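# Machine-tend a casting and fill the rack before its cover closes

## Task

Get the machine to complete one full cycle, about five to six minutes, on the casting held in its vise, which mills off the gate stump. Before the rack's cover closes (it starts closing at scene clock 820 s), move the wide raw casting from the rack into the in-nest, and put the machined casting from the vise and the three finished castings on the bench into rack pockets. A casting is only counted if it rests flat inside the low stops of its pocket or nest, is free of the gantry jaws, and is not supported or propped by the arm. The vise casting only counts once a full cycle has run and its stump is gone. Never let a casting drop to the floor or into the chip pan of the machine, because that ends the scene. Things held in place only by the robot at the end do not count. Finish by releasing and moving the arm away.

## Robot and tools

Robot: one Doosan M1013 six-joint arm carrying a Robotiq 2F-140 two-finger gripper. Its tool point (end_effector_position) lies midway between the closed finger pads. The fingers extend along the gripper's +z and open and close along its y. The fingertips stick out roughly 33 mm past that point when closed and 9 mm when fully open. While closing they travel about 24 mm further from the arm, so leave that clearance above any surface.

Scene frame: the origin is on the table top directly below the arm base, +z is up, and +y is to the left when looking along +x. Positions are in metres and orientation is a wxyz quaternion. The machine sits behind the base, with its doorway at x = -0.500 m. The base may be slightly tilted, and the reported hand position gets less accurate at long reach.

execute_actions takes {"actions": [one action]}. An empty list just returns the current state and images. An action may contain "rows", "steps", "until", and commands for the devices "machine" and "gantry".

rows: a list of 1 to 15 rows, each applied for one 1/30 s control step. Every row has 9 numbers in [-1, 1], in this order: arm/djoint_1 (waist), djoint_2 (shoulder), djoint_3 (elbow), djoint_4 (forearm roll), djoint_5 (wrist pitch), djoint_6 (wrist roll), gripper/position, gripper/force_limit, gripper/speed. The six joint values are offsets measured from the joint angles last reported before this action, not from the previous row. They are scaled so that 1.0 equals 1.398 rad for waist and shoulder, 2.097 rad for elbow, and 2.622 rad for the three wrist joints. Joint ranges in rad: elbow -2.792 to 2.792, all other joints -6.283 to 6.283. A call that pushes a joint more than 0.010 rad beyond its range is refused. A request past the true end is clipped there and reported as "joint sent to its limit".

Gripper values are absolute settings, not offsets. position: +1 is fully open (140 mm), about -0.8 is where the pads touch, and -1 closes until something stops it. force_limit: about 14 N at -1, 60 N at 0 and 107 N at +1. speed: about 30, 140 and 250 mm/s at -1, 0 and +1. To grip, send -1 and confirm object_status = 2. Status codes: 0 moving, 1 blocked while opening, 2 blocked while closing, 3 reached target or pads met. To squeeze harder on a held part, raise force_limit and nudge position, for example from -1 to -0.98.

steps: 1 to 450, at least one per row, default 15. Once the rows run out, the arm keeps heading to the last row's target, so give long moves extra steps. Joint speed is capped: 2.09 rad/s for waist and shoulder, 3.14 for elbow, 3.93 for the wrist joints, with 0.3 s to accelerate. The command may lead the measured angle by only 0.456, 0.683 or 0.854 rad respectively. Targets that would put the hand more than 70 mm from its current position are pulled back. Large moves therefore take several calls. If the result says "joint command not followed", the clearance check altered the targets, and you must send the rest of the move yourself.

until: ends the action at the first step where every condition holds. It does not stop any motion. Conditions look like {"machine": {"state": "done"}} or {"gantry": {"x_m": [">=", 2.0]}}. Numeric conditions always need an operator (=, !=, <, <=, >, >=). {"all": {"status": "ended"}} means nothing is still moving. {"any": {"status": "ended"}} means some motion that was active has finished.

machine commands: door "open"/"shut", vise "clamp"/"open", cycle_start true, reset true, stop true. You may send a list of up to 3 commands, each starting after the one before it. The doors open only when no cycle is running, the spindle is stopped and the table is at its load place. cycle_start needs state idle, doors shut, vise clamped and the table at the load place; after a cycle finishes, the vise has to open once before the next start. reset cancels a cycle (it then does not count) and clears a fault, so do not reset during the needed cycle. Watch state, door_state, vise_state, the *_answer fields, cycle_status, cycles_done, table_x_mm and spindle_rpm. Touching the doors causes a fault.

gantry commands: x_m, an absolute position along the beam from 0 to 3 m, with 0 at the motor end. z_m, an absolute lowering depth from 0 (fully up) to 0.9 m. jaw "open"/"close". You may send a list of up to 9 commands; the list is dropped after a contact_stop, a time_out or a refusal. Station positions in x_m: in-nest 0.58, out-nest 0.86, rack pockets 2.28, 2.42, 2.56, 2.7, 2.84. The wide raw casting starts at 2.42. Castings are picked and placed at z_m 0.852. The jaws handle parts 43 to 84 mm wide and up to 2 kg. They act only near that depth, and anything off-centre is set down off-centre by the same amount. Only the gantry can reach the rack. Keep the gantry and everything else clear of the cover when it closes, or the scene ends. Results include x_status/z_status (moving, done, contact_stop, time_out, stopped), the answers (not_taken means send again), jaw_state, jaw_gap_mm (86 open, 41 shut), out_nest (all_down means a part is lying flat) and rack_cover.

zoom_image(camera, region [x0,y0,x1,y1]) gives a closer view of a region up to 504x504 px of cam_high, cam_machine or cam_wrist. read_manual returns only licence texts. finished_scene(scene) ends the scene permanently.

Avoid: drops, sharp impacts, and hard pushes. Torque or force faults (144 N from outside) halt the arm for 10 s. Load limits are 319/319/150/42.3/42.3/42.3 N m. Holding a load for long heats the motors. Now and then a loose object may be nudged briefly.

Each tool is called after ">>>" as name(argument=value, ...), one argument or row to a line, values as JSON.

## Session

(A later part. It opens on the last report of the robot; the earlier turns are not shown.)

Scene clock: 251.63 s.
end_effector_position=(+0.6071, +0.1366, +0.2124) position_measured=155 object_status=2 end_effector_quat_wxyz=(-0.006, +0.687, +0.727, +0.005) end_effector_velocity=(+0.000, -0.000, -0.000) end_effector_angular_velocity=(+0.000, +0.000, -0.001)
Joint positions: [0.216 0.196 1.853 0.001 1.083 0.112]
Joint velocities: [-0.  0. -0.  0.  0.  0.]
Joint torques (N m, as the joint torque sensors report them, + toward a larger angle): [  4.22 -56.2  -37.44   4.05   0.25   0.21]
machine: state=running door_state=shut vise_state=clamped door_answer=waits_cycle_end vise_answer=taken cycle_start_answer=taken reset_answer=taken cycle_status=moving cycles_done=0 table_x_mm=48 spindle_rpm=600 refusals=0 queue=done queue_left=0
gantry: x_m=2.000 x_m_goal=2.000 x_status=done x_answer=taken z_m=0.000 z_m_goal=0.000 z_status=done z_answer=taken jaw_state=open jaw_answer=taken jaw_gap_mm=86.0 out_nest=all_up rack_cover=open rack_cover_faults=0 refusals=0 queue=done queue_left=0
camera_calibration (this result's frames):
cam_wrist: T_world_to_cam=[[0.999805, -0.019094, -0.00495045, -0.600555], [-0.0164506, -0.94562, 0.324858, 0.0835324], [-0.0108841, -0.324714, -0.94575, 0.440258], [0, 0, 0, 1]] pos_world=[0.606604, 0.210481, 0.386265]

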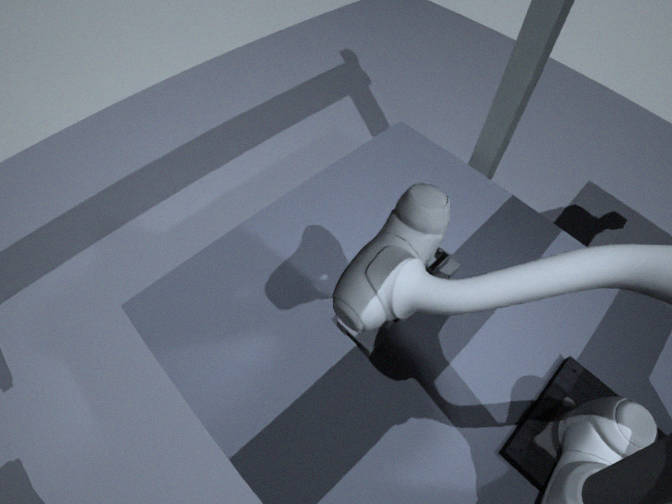

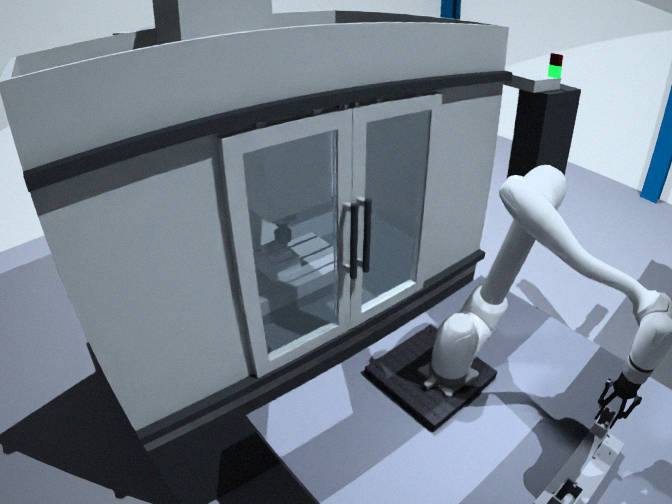

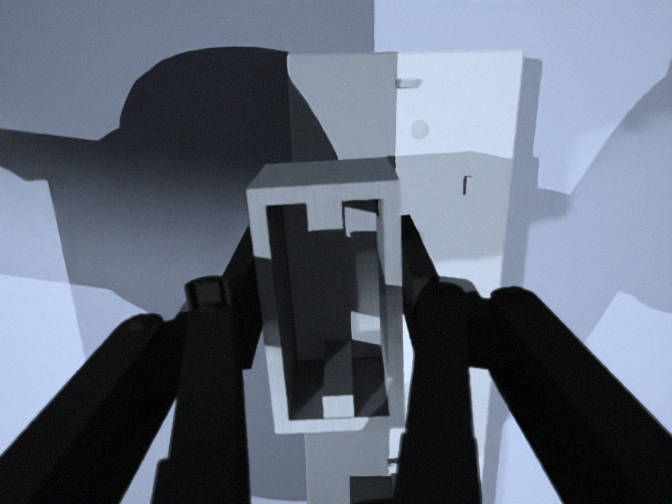

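>>> execute_actions(
  actions=[
    {"rows":[[0.002,0.107,0,0,-0.055,0,-1,0,0]],"steps":35},
  ],
)

>>> execute_actions(
  actions=[
    {"rows":[[0,0.001,0,0,-0.0005,0,-1,0,0],[0,0.002,0,0,-0.001,0,-1,0,0],[0,0.003,0,0,-0.0015,0,-1,0,0],[0,0.004,0,0,-0.002,0,-1,0,0],[0,0.005,0,0,-0.0025,0,-1,0,0],[0,0.006,0,0,-0.003,0,-1,0,0],[0,0.007,0,0,-0.0035,0,-1,0,0],[0,0.008,0,0,-0.004,0,-1,0,0]],"steps":20},
  ],
)

Scene clock: 263.83 s.
end_effector_position=(+0.6486, +0.1469, +0.1162) position_measured=155 object_status=2 end_effector_quat_wxyz=(-0.007, +0.686, +0.728, +0.003) end_effector_velocity=(-0.000, +0.000, +0.001) end_effector_angular_velocity=(-0.000, -0.001, +0.000)
Joint positions: [0.219 0.346 1.853 0.001 0.939 0.112]
Joint velocities: [ 0.    -0.001 -0.    -0.     0.     0.   ]
Joint torques (N m, as the joint torque sensors report them, + toward a larger angle): [  6.62 -70.6  -34.32   3.7   -0.05   0.06]
machine: state=running door_state=shut vise_state=clamped door_answer=waits_cycle_end vise_answer=taken cycle_start_answer=taken reset_answer=taken cycle_status=moving cycles_done=0 table_x_mm=52 spindle_rpm=600 refusals=0 queue=done queue_left=0
gantry: x_m=2.000 x_m_goal=2.000 x_status=done x_answer=taken z_m=0.000 z_m_goal=0.000 z_status=done z_answer=taken jaw_state=open jaw_answer=taken jaw_gap_mm=86.0 out_nest=all_up rack_cover=open rack_cover_faults=0 refusals=0 queue=done queue_left=0
camera_calibration (this result's frames):
cam_wrist: T_world_to_cam=[[0.999814, -0.0163657, -0.0102194, -0.642184], [-0.0121431, -0.945335, 0.325875, 0.122282], [-0.0149939, -0.32569, -0.945358, 0.355851], [0, 0, 0, 1]] pos_world=[0.648885, 0.220985, 0.289995]

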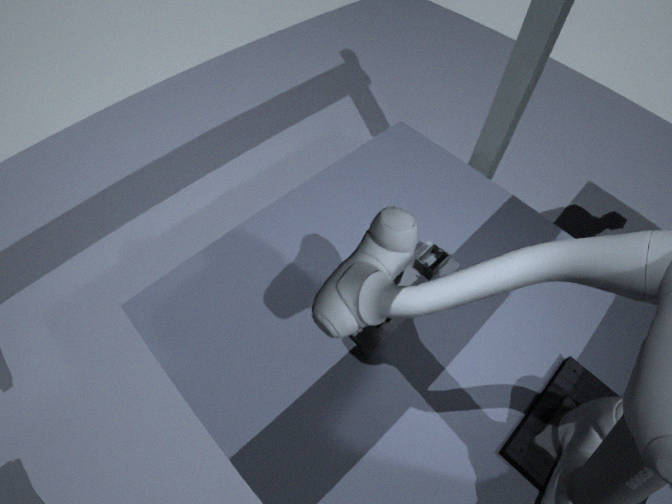

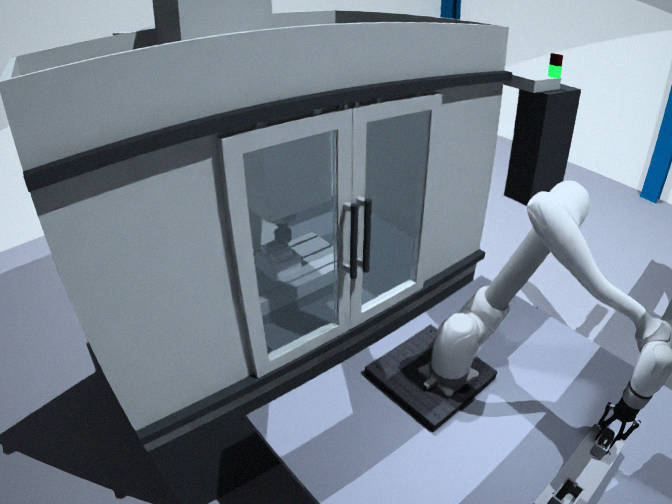

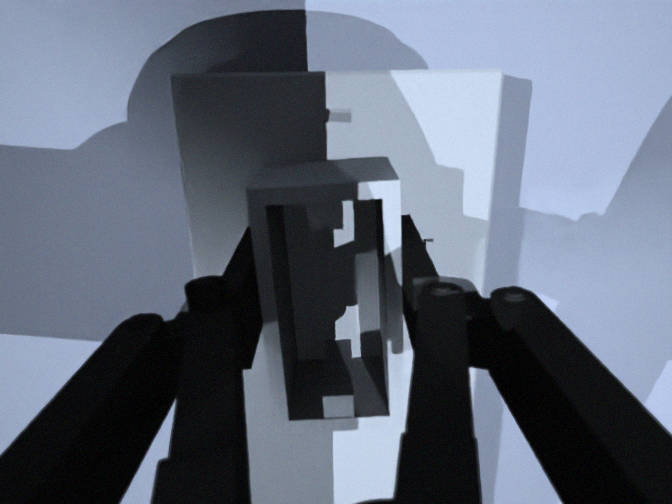

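Scene clock: 264.50 s.
end_effector_position=(+0.6511, +0.1475, +0.1088) position_measured=155 object_status=2 end_effector_quat_wxyz=(-0.007, +0.686, +0.728, +0.003) end_effector_velocity=(+0.000, +0.000, -0.001) end_effector_angular_velocity=(-0.000, +0.001, +0.001)
Joint positions: [0.219 0.357 1.853 0.001 0.928 0.112]
Joint velocities: [ 0.     0.002 -0.    -0.    -0.001 -0.   ]
Joint torques (N m, as the joint torque sensors report them, + toward a larger angle): [  3.72 -45.68 -24.76   4.11  -4.01   0.12]
machine: state=running door_state=shut vise_state=clamped door_answer=waits_cycle_end vise_answer=taken cycle_start_answer=taken reset_answer=taken cycle_status=moving cycles_done=0 table_x_mm=57 spindle_rpm=600 refusals=0 queue=done queue_left=0
gantry: x_m=2.000 x_m_goal=2.000 x_status=done x_answer=taken z_m=0.000 z_m_goal=0.000 z_status=done z_answer=taken jaw_state=open jaw_answer=taken jaw_gap_mm=86.0 out_nest=all_down rack_cover=open rack_cover_faults=0 refusals=0 queue=done queue_left=0
camera_calibration (this result's frames):
cam_wrist: T_world_to_cam=[[0.999808, -0.0163703, -0.0107766, -0.644711], [-0.0119642, -0.9453, 0.325982, 0.125089], [-0.0155236, -0.32579, -0.945315, 0.349461], [0, 0, 0, 1]] pos_world=[0.651508, 0.221544, 0.282626]

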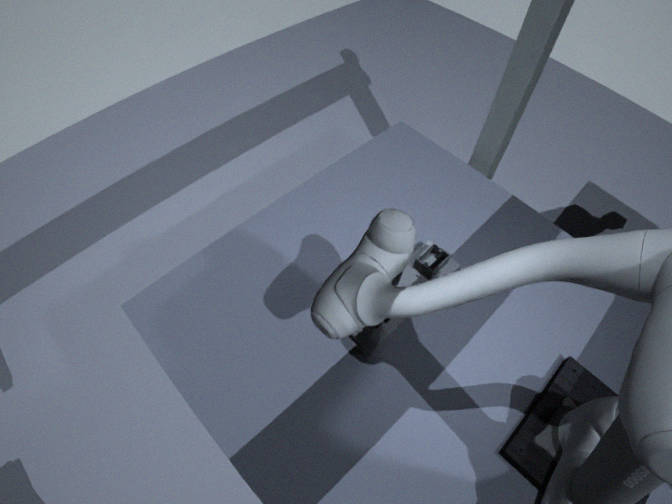

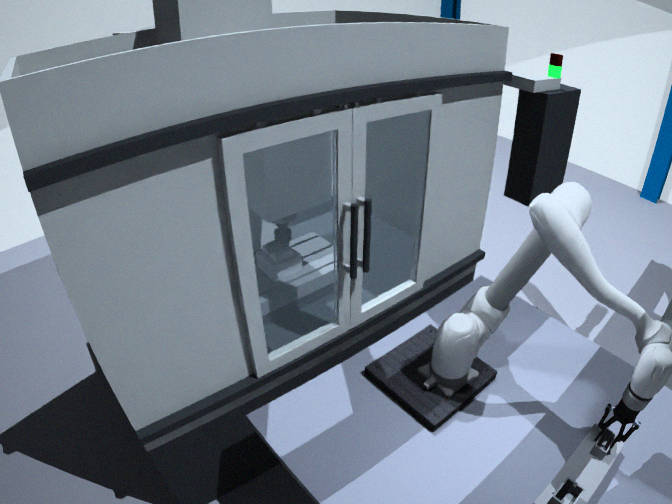

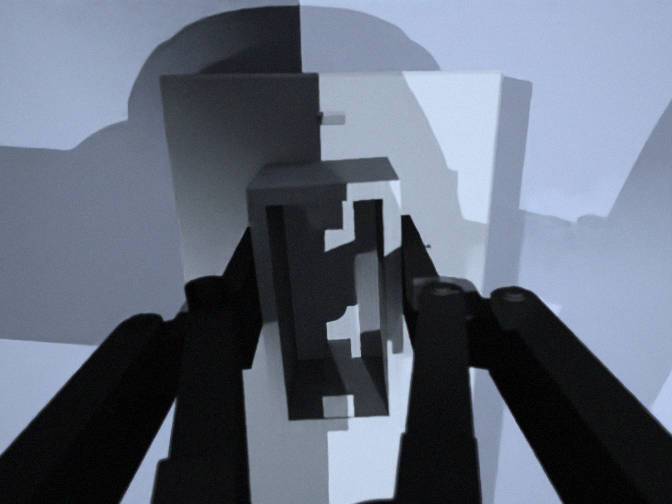

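>>> execute_actions(
  actions=[
    {"rows":[[0,0,0,0,0,0,0.4,0,0]],"steps":15},
  ],
)

>>> execute_actions(
  actions=[
    {"rows":[[0,-0.15,0.05,0,0.04,0,0.4,0,0]],"steps":20},
  ],
)

>>> execute_actions(
  actions=[
    {"rows":[[-0.1,-0.435,0.02,0,0.215,0,1,0,0],[-0.2,-0.435,0.02,0,0.215,0,1,0,0],[-0.3,-0.435,0.02,0,0.215,0,1,0,0],[-0.4,-0.435,0.02,0,0.215,0,1,0,0],[-0.5,-0.435,0.02,0,0.215,0,1,0,0],[-0.6,-0.435,0.02,0,0.215,-0.1,1,0,0],[-0.7,-0.435,0.02,0,0.215,-0.2,1,0,0],[-0.8,-0.435,0.02,0,0.215,-0.3,1,0,0],[-1,-0.435,0.02,0,0.215,-0.3,1,0,0]],"steps":60},
  ],
)

Scene clock: 271.80 s.
end_effector_position=(+0.6511, +0.1475, +0.1088) position_measured=78 object_status=0 end_effector_quat_wxyz=(-0.007, +0.686, +0.728, +0.003) end_effector_velocity=(+0.000, +0.001, +0.000) end_effector_angular_velocity=(+0.000, -0.001, +0.000)
Joint positions: [0.219 0.357 1.853 0.001 0.928 0.112]
Joint velocities: [ 0.001 -0.    -0.001  0.     0.     0.   ]
Joint torques (N m, as the joint torque sensors report them, + toward a larger angle): [  2.46 -68.74 -33.35   3.65   0.1    0.49]
machine: state=running door_state=shut vise_state=clamped door_answer=waits_cycle_end vise_answer=taken cycle_start_answer=taken reset_answer=taken cycle_status=moving cycles_done=0 table_x_mm=114 spindle_rpm=600 refusals=0 queue=done queue_left=0
gantry: x_m=2.000 x_m_goal=2.000 x_status=done x_answer=taken z_m=0.000 z_m_goal=0.000 z_status=done z_answer=taken jaw_state=open jaw_answer=taken jaw_gap_mm=86.0 out_nest=all_down rack_cover=open rack_cover_faults=0 refusals=0 queue=done queue_left=0
camera_calibration (this result's frames):
cam_wrist: T_world_to_cam=[[0.999807, -0.0163693, -0.0108534, -0.644665], [-0.0119379, -0.945296, 0.325995, 0.125077], [-0.015596, -0.325803, -0.945309, 0.349468], [0, 0, 0, 1]] pos_world=[0.651485, 0.22154, 0.282584]

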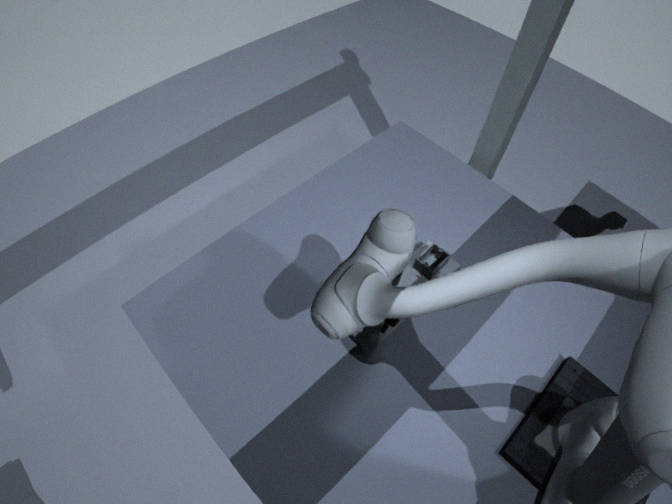

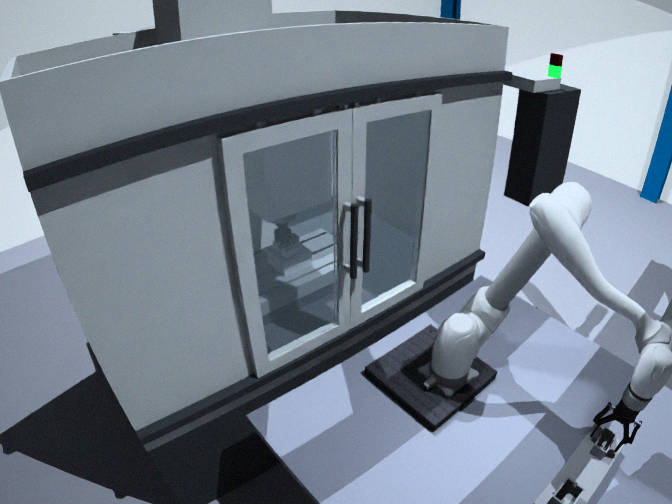

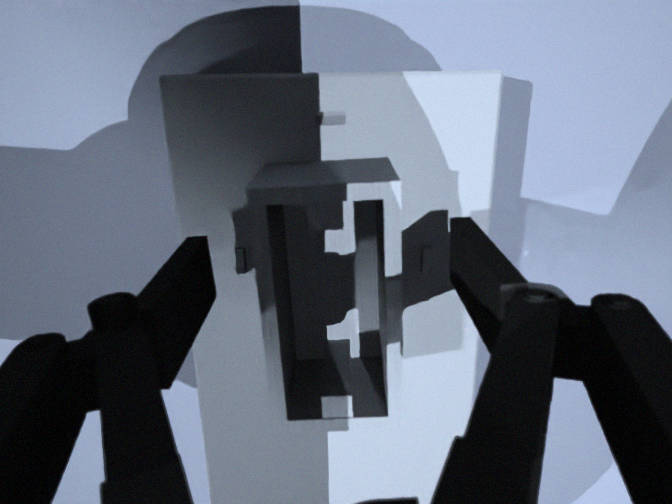

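Scene clock: 272.47 s.
end_effector_position=(+0.5601, +0.1305, +0.1906) position_measured=78 object_status=3 end_effector_quat_wxyz=(-0.008, +0.686, +0.728, +0.003) end_effector_velocity=(+0.000, -0.000, +0.001) end_effector_angular_velocity=(+0.000, -0.002, -0.001)
Joint positions: [0.219 0.147 1.958 0.001 1.033 0.112]
Joint velocities: [-0.001 -0.002 -0.    -0.    -0.     0.   ]
Joint torques (N m, as the joint torque sensors report them, + toward a larger angle): [  4.97 -51.26 -35.68   4.09   0.1    0.13]
machine: state=running door_state=shut vise_state=clamped door_answer=waits_cycle_end vise_answer=taken cycle_start_answer=taken reset_answer=taken cycle_status=moving cycles_done=0 table_x_mm=120 spindle_rpm=600 refusals=0 queue=done queue_left=0
gantry: x_m=2.000 x_m_goal=2.000 x_status=done x_answer=taken z_m=0.000 z_m_goal=0.000 z_status=done z_answer=taken jaw_state=open jaw_answer=taken jaw_gap_mm=86.0 out_nest=all_down rack_cover=open rack_cover_faults=0 refusals=0 queue=done queue_left=0
camera_calibration (this result's frames):
cam_wrist: T_world_to_cam=[[0.999808, -0.0162544, -0.0109727, -0.55303], [-0.0117914, -0.945318, 0.325938, 0.0812377], [-0.0156707, -0.325746, -0.945327, 0.419904], [0, 0, 0, 1]] pos_world=[0.560462, 0.204588, 0.3644]

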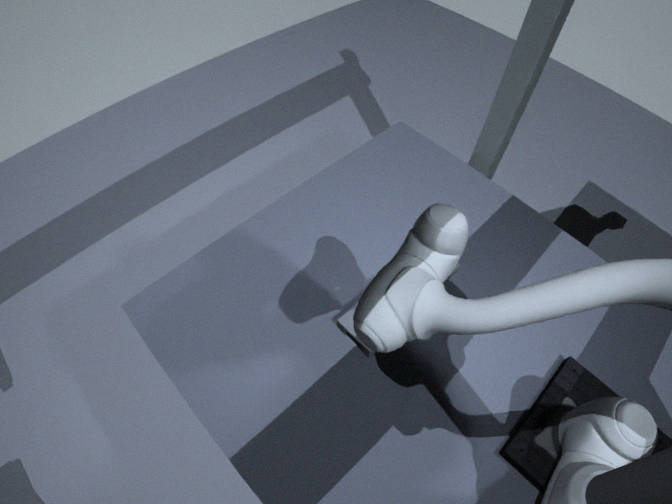

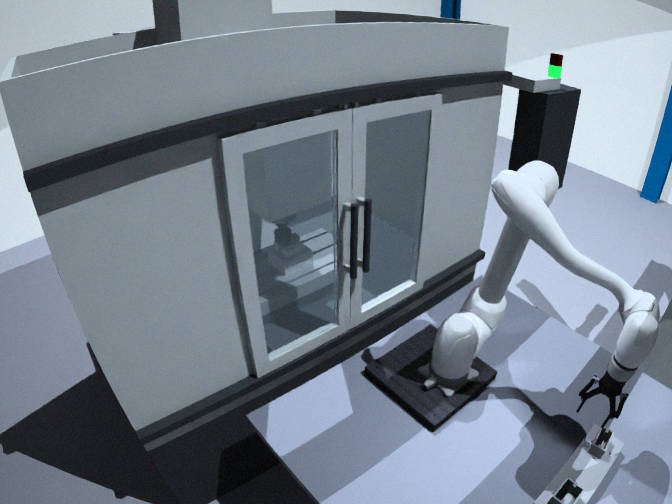

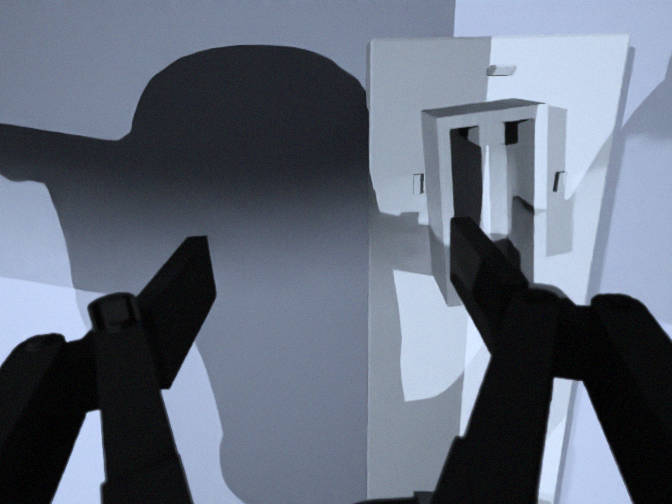

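Scene clock: 274.47 s.
end_effector_position=(+0.1330, -0.2612, +0.4345) position_measured=3 object_status=3 end_effector_quat_wxyz=(-0.005, +0.873, +0.488, -0.001) end_effector_velocity=(-0.000, -0.000, +0.000) end_effector_angular_velocity=(-0.000, +0.000, -0.001)
Joint positions: [-1.179 -0.461  2.     0.001  1.597 -0.674]
Joint velocities: [-0.001  0.    -0.    -0.     0.    -0.001]
Joint torques (N m, as the joint torque sensors report them, + toward a larger angle): [  3.95   1.59 -41.85   5.02   0.46  -0.18]
machine: state=running door_state=shut vise_state=clamped door_answer=waits_cycle_end vise_answer=taken cycle_start_answer=taken reset_answer=taken cycle_status=moving cycles_done=0 table_x_mm=135 spindle_rpm=600 refusals=0 queue=done queue_left=0
gantry: x_m=2.000 x_m_goal=2.000 x_status=done x_answer=taken z_m=0.000 z_m_goal=0.000 z_status=done z_answer=taken jaw_state=open jaw_answer=taken jaw_gap_mm=86.0 out_nest=all_down rack_cover=open rack_cover_faults=0 refusals=0 queue=done queue_left=0
camera_calibration (this result's frames):
cam_wrist: T_world_to_cam=[[0.809588, -0.586843, -0.0135254, -0.252409], [-0.548869, -0.764967, 0.336998, -0.259901], [-0.208111, -0.265405, -0.941408, 0.555867], [0, 0, 0, 1]] pos_world=[0.177378, -0.19941, 0.60747]

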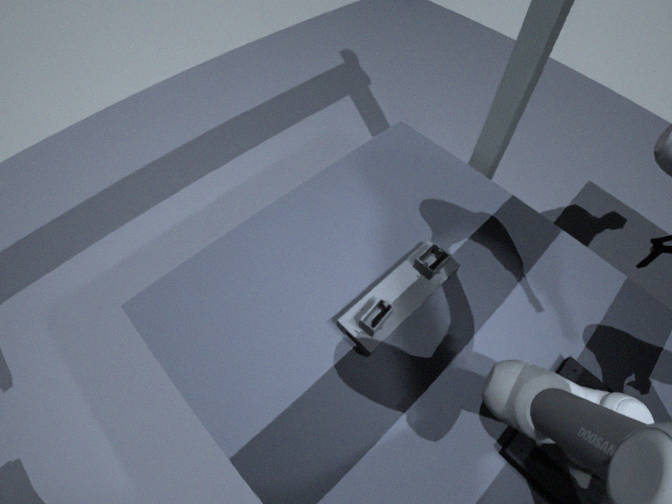

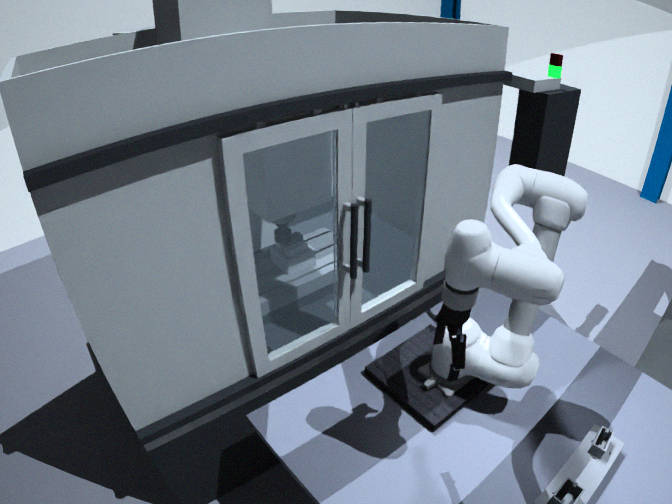

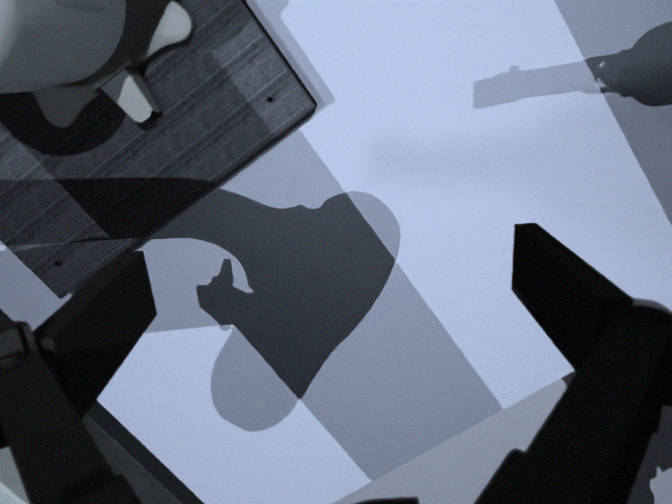

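>>> execute_actions(
  actions=[
    {"gantry":[{"x_m":0.86},{"z_m":0.852},{"jaw":"close"},{"z_m":0},{"x_m":2.56},{"z_m":0.852},{"jaw":"open"},{"z_m":0},{"x_m":2.0}],"rows":[[-1,0,0,0,0,-0.267,1,0,0]],"steps":450,"until":{"machine":{"door_state":"open"}}},
  ],
)

>>> execute_actions(
  actions=[
    {"steps":450,"until":{"machine":{"door_state":"open"}}},
  ],
)

>>> execute_actions(
  actions=[
    {"steps":450,"until":{"machine":{"door_state":"open"}}},
  ],
)

>>> execute_actions(
  actions=[
    {"steps":450,"until":{"machine":{"door_state":"open"}}},
  ],
)

Scene clock: 294.93 s.
end_effector_position=(-0.2264, -0.1762, +0.4392) position_measured=3 object_status=3 end_effector_quat_wxyz=(-0.005, +0.987, +0.160, -0.006) end_effector_velocity=(-0.000, +0.000, +0.000) end_effector_angular_velocity=(-0.000, +0.001, -0.000)
Joint positions: [-2.577 -0.461  2.     0.001  1.597 -1.374]
Joint velocities: [-0.001 -0.001 -0.    -0.    -0.    -0.   ]
Joint torques (N m, as the joint torque sensors report them, + toward a larger angle): [  0.06   2.66 -41.78   4.44   0.19   0.27]
machine: state=running door_state=shut vise_state=clamped door_answer=waits_cycle_end vise_answer=taken cycle_start_answer=taken reset_answer=taken cycle_status=moving cycles_done=0 table_x_mm=296 spindle_rpm=600 refusals=0 queue=done queue_left=0
gantry: x_m=2.000 x_m_goal=2.000 x_status=done x_answer=taken z_m=0.000 z_m_goal=0.000 z_status=done z_answer=taken jaw_state=open jaw_answer=taken jaw_gap_mm=86.0 out_nest=all_up rack_cover=open rack_cover_faults=0 refusals=0 queue=done queue_left=0
camera_calibration (this result's frames):
cam_wrist: T_world_to_cam=[[0.242813, -0.969955, -0.0151588, -0.106526], [-0.907392, -0.232622, 0.350037, -0.386806], [-0.343046, -0.0712386, -0.936613, 0.509577], [0, 0, 0, 1]] pos_world=[-0.15031, -0.157004, 0.611058]

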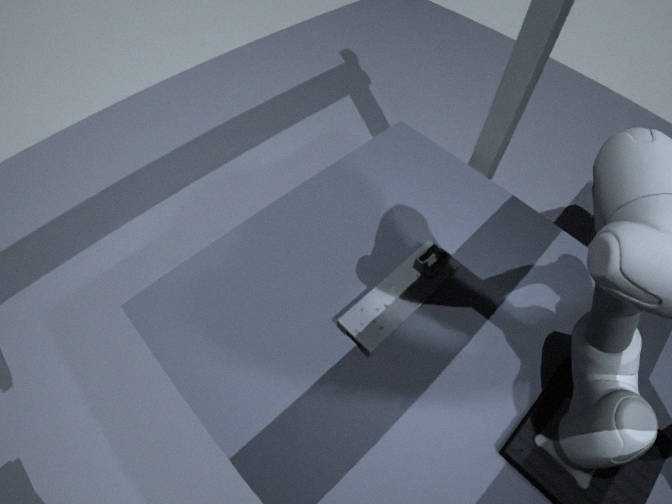

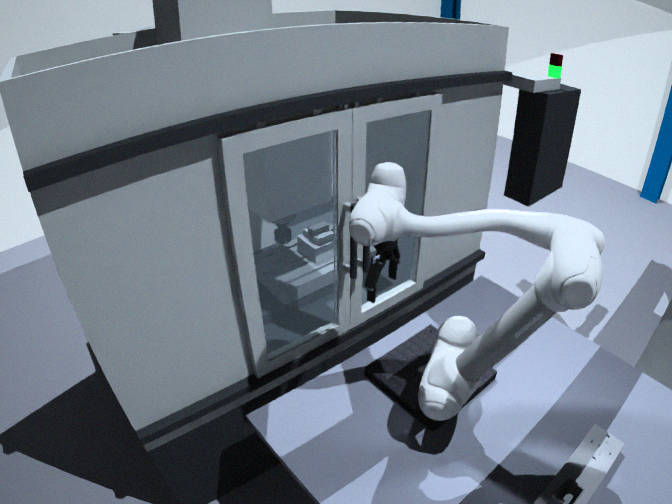

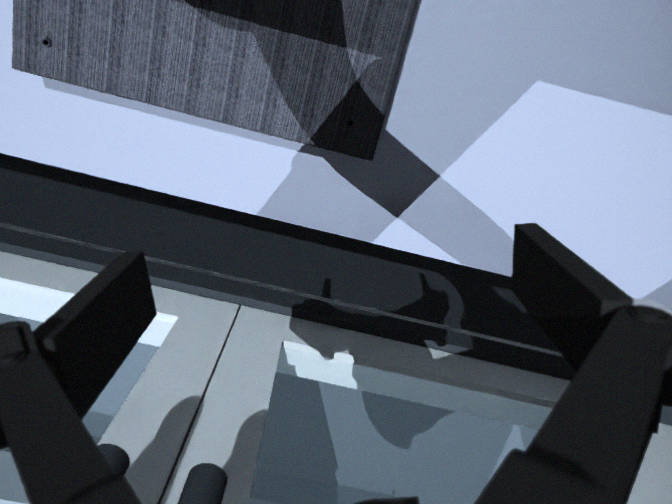

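Scene clock: 309.93 s.
end_effector_position=(-0.2264, -0.1762, +0.4392) position_measured=3 object_status=3 end_effector_quat_wxyz=(-0.005, +0.987, +0.160, -0.006) end_effector_velocity=(-0.000, +0.000, -0.000) end_effector_angular_velocity=(+0.001, -0.000, -0.001)
Joint positions: [-2.577 -0.461  2.     0.001  1.597 -1.374]
Joint velocities: [-0.001  0.001 -0.    -0.    -0.     0.001]
Joint torques (N m, as the joint torque sensors report them, + toward a larger angle): [  1.26   2.22 -42.01   4.37  -0.25   0.05]
machine: state=running door_state=shut vise_state=clamped door_answer=waits_cycle_end vise_answer=taken cycle_start_answer=taken reset_answer=taken cycle_status=moving cycles_done=0 table_x_mm=262 spindle_rpm=600 refusals=0 queue=done queue_left=0
gantry: x_m=2.000 x_m_goal=2.000 x_status=done x_answer=taken z_m=0.000 z_m_goal=0.000 z_status=done z_answer=taken jaw_state=open jaw_answer=taken jaw_gap_mm=86.0 out_nest=all_up rack_cover=open rack_cover_faults=0 refusals=0 queue=done queue_left=0
camera_calibration (this result's frames):
cam_wrist: T_world_to_cam=[[0.242813, -0.969955, -0.015159, -0.106526], [-0.907392, -0.232622, 0.350037, -0.386806], [-0.343046, -0.0712384, -0.936613, 0.509577], [0, 0, 0, 1]] pos_world=[-0.15031, -0.157004, 0.611058]

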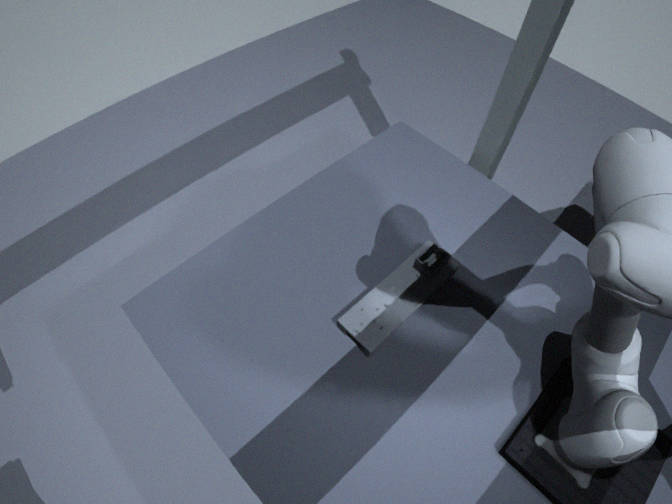

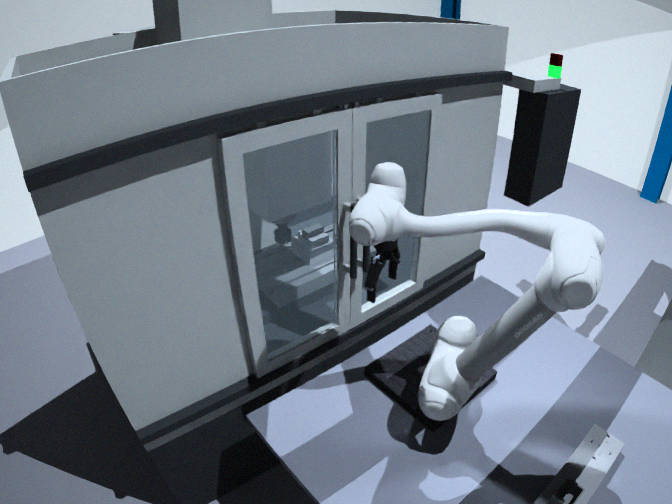

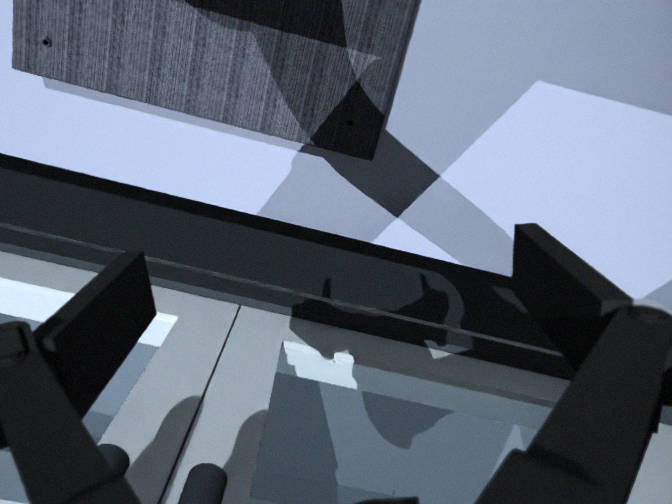

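Scene clock: 324.93 s.
end_effector_position=(-0.2264, -0.1762, +0.4392) position_measured=3 object_status=3 end_effector_quat_wxyz=(-0.005, +0.987, +0.160, -0.006) end_effector_velocity=(+0.000, +0.000, +0.000) end_effector_angular_velocity=(-0.000, +0.001, -0.001)
Joint positions: [-2.577 -0.461  2.     0.001  1.597 -1.374]
Joint velocities: [-0.    -0.001  0.    -0.001 -0.     0.   ]
Joint torques (N m, as the joint torque sensors report them, + toward a larger angle): [  1.3    4.02 -40.08   4.64   0.27   0.52]
machine: state=running door_state=shut vise_state=clamped door_answer=waits_cycle_end vise_answer=taken cycle_start_answer=taken reset_answer=taken cycle_status=moving cycles_done=0 table_x_mm=144 spindle_rpm=600 refusals=0 queue=done queue_left=0
gantry: x_m=2.000 x_m_goal=2.000 x_status=done x_answer=taken z_m=0.000 z_m_goal=0.000 z_status=done z_answer=taken jaw_state=open jaw_answer=taken jaw_gap_mm=86.0 out_nest=all_up rack_cover=open rack_cover_faults=0 refusals=0 queue=done queue_left=0
camera_calibration (this result's frames):
cam_wrist: T_world_to_cam=[[0.242813, -0.969955, -0.0151589, -0.106526], [-0.907392, -0.232622, 0.350037, -0.386806], [-0.343046, -0.0712385, -0.936613, 0.509577], [0, 0, 0, 1]] pos_world=[-0.15031, -0.157004, 0.611058]

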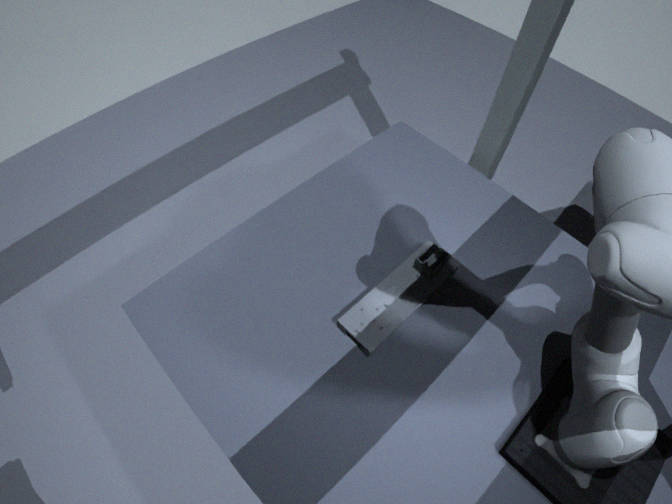

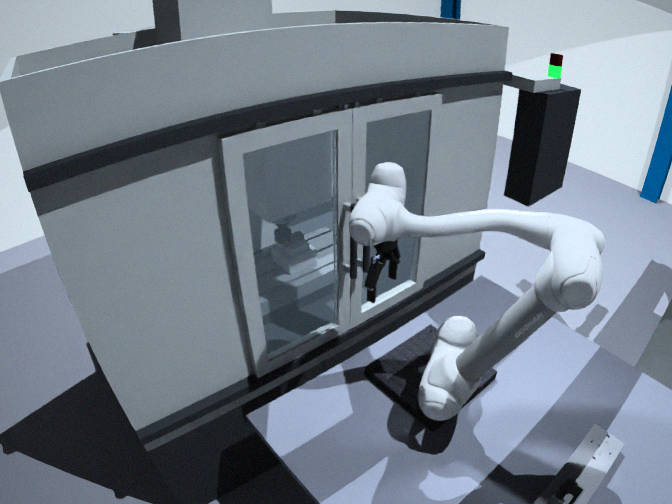

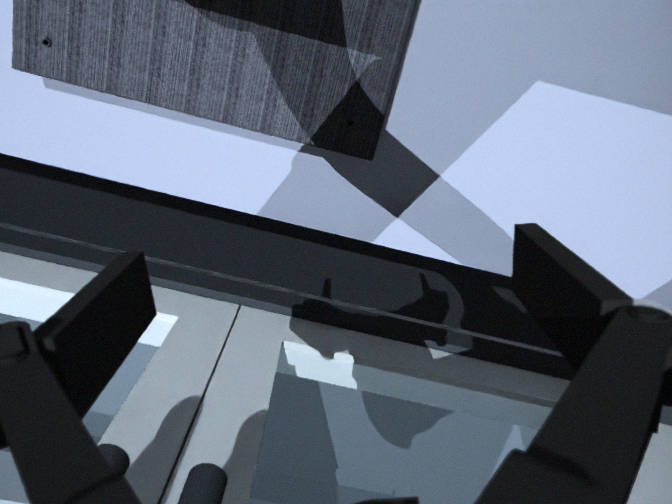

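Scene clock: 339.93 s.
end_effector_position=(-0.2264, -0.1762, +0.4392) position_measured=3 object_status=3 end_effector_quat_wxyz=(-0.005, +0.987, +0.160, -0.006) end_effector_velocity=(+0.000, +0.000, +0.000) end_effector_angular_velocity=(-0.001, +0.001, -0.000)
Joint positions: [-2.577 -0.461  2.     0.001  1.597 -1.374]
Joint velocities: [-0.    -0.001 -0.     0.    -0.    -0.   ]
Joint torques (N m, as the joint torque sensors report them, + toward a larger angle): [  2.76   5.7  -40.74   4.46   0.07   0.07]
machine: state=running door_state=shut vise_state=clamped door_answer=waits_cycle_end vise_answer=taken cycle_start_answer=taken reset_answer=taken cycle_status=moving cycles_done=0 table_x_mm=26 spindle_rpm=600 refusals=0 queue=done queue_left=0
gantry: x_m=2.000 x_m_goal=2.000 x_status=done x_answer=taken z_m=0.000 z_m_goal=0.000 z_status=done z_answer=taken jaw_state=open jaw_answer=taken jaw_gap_mm=86.0 out_nest=all_up rack_cover=open rack_cover_faults=0 refusals=0 queue=done queue_left=0
camera_calibration (this result's frames):
cam_wrist: T_world_to_cam=[[0.242813, -0.969955, -0.0151588, -0.106526], [-0.907392, -0.232622, 0.350037, -0.386806], [-0.343047, -0.0712386, -0.936613, 0.509577], [0, 0, 0, 1]] pos_world=[-0.15031, -0.157004, 0.611058]

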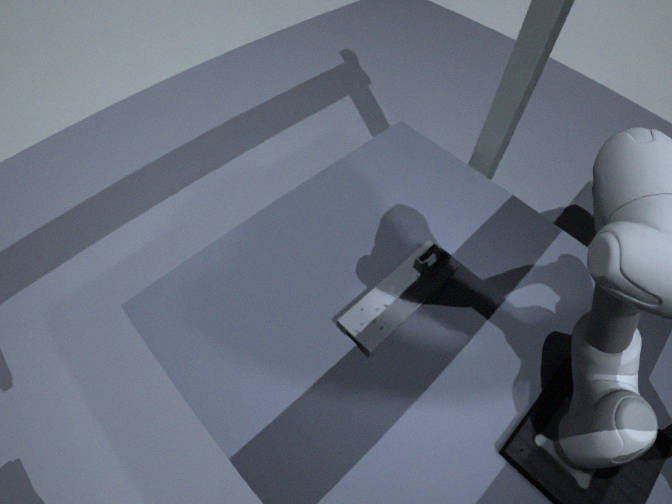

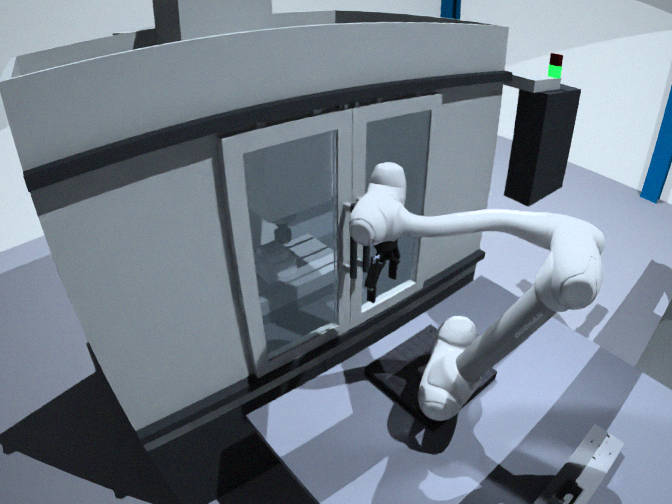

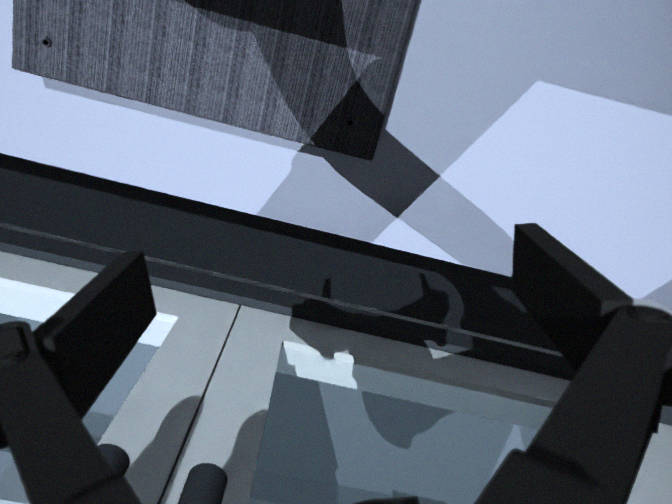

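>>> execute_actions(
  actions=[
    {"steps":450,"until":{"machine":{"door_state":"open"}}},
  ],
)

>>> execute_actions(
  actions=[
    {"steps":450,"until":{"machine":{"door_state":"open"}}},
  ],
)

Scene clock: 345.00 s.
end_effector_position=(-0.2264, -0.1762, +0.4392) position_measured=3 object_status=3 end_effector_quat_wxyz=(-0.005, +0.987, +0.160, -0.006) end_effector_velocity=(+0.000, -0.000, +0.000) end_effector_angular_velocity=(-0.000, +0.000, +0.000)
Joint positions: [-2.577 -0.461  2.     0.001  1.597 -1.374]
Joint velocities: [ 0. -0.  0.  0. -0. -0.]
Joint torques (N m, as the joint torque sensors report them, + toward a larger angle): [ -1.19   5.87 -39.92   4.79  -0.15   0.24]
machine: state=done door_state=open vise_state=clamped door_answer=taken vise_answer=taken cycle_start_answer=taken reset_answer=taken cycle_status=done cycles_done=1 table_x_mm=0 spindle_rpm=0 refusals=0 queue=done queue_left=0
gantry: x_m=2.000 x_m_goal=2.000 x_status=done x_answer=taken z_m=0.000 z_m_goal=0.000 z_status=done z_answer=taken jaw_state=open jaw_answer=taken jaw_gap_mm=86.0 out_nest=all_up rack_cover=open rack_cover_faults=0 refusals=0 queue=done queue_left=0
camera_calibration (this result's frames):
cam_wrist: T_world_to_cam=[[0.242813, -0.969955, -0.0151588, -0.106526], [-0.907392, -0.232622, 0.350037, -0.386806], [-0.343047, -0.0712386, -0.936613, 0.509577], [0, 0, 0, 1]] pos_world=[-0.15031, -0.157004, 0.611058]

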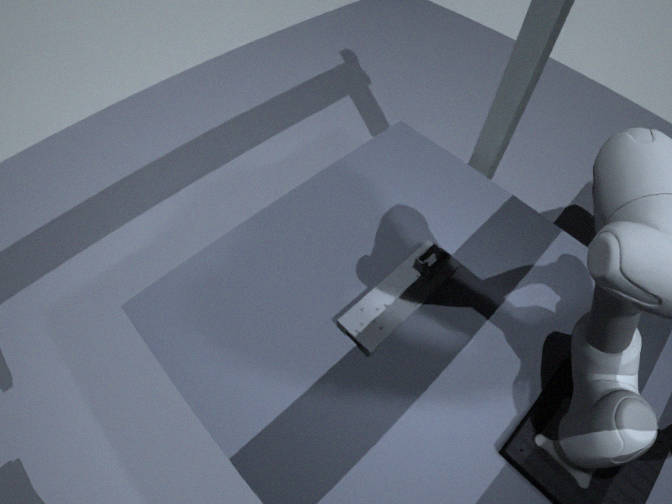

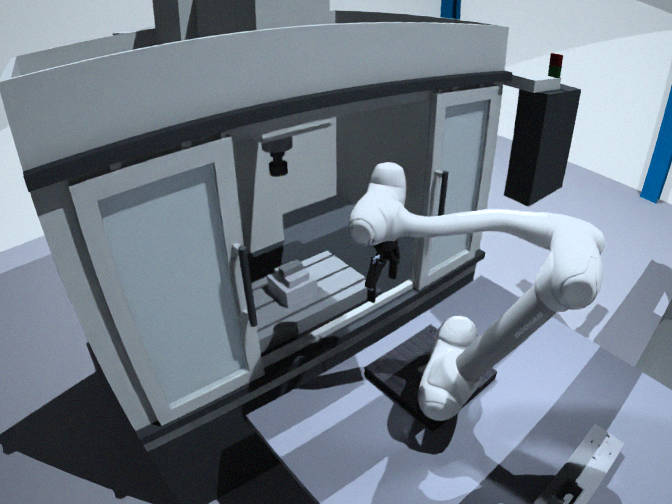

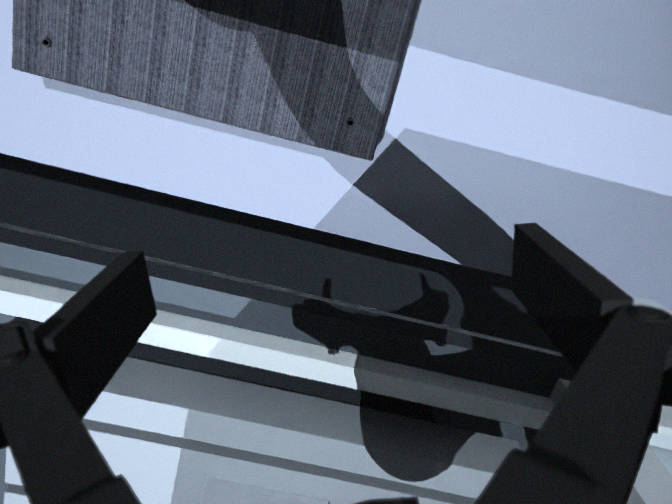

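Scene clock: 345.03 s.
end_effector_position=(-0.2264, -0.1762, +0.4392) position_measured=3 object_status=3 end_effector_quat_wxyz=(-0.005, +0.987, +0.160, -0.006) end_effector_velocity=(-0.000, -0.000, -0.000) end_effector_angular_velocity=(+0.000, -0.000, +0.000)
Joint positions: [-2.577 -0.461  2.     0.001  1.597 -1.374]
Joint velocities: [ 0.  0. -0. -0.  0. -0.]
Joint torques (N m, as the joint torque sensors report them, + toward a larger angle): [ -0.54   5.37 -40.89   4.41   0.33   0.23]
machine: state=done door_state=open vise_state=clamped door_answer=taken vise_answer=taken cycle_start_answer=taken reset_answer=taken cycle_status=done cycles_done=1 table_x_mm=0 spindle_rpm=0 refusals=0 queue=done queue_left=0
gantry: x_m=2.000 x_m_goal=2.000 x_status=done x_answer=taken z_m=0.000 z_m_goal=0.000 z_status=done z_answer=taken jaw_state=open jaw_answer=taken jaw_gap_mm=86.0 out_nest=all_up rack_cover=open rack_cover_faults=0 refusals=0 queue=done queue_left=0
camera_calibration (this result's frames):
cam_wrist: T_world_to_cam=[[0.242813, -0.969955, -0.0151588, -0.106526], [-0.907392, -0.232622, 0.350037, -0.386806], [-0.343047, -0.0712388, -0.936613, 0.509577], [0, 0, 0, 1]] pos_world=[-0.15031, -0.157004, 0.611058]

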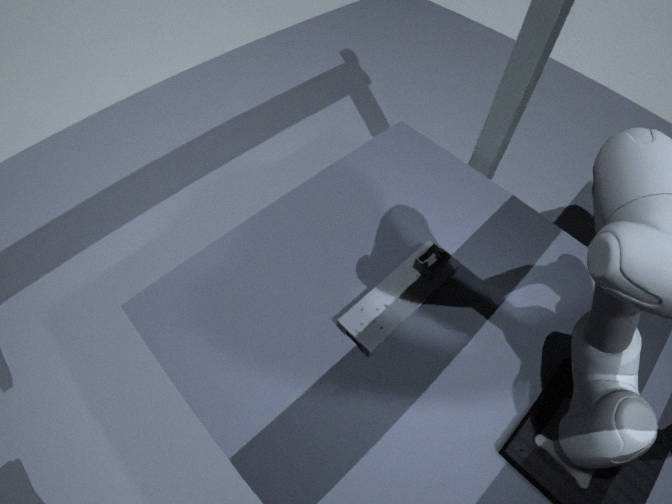

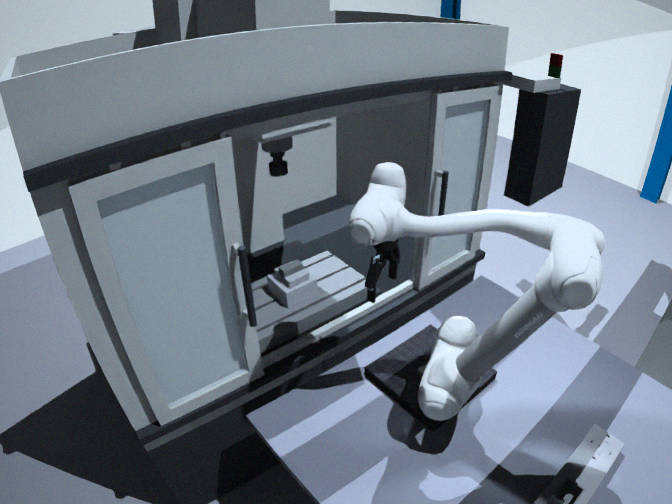

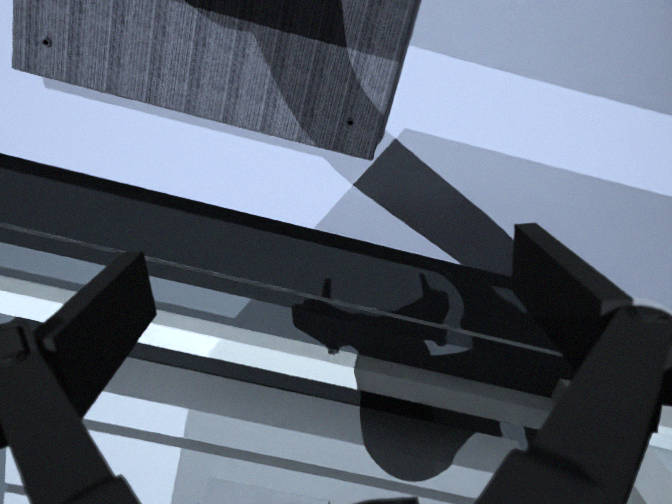

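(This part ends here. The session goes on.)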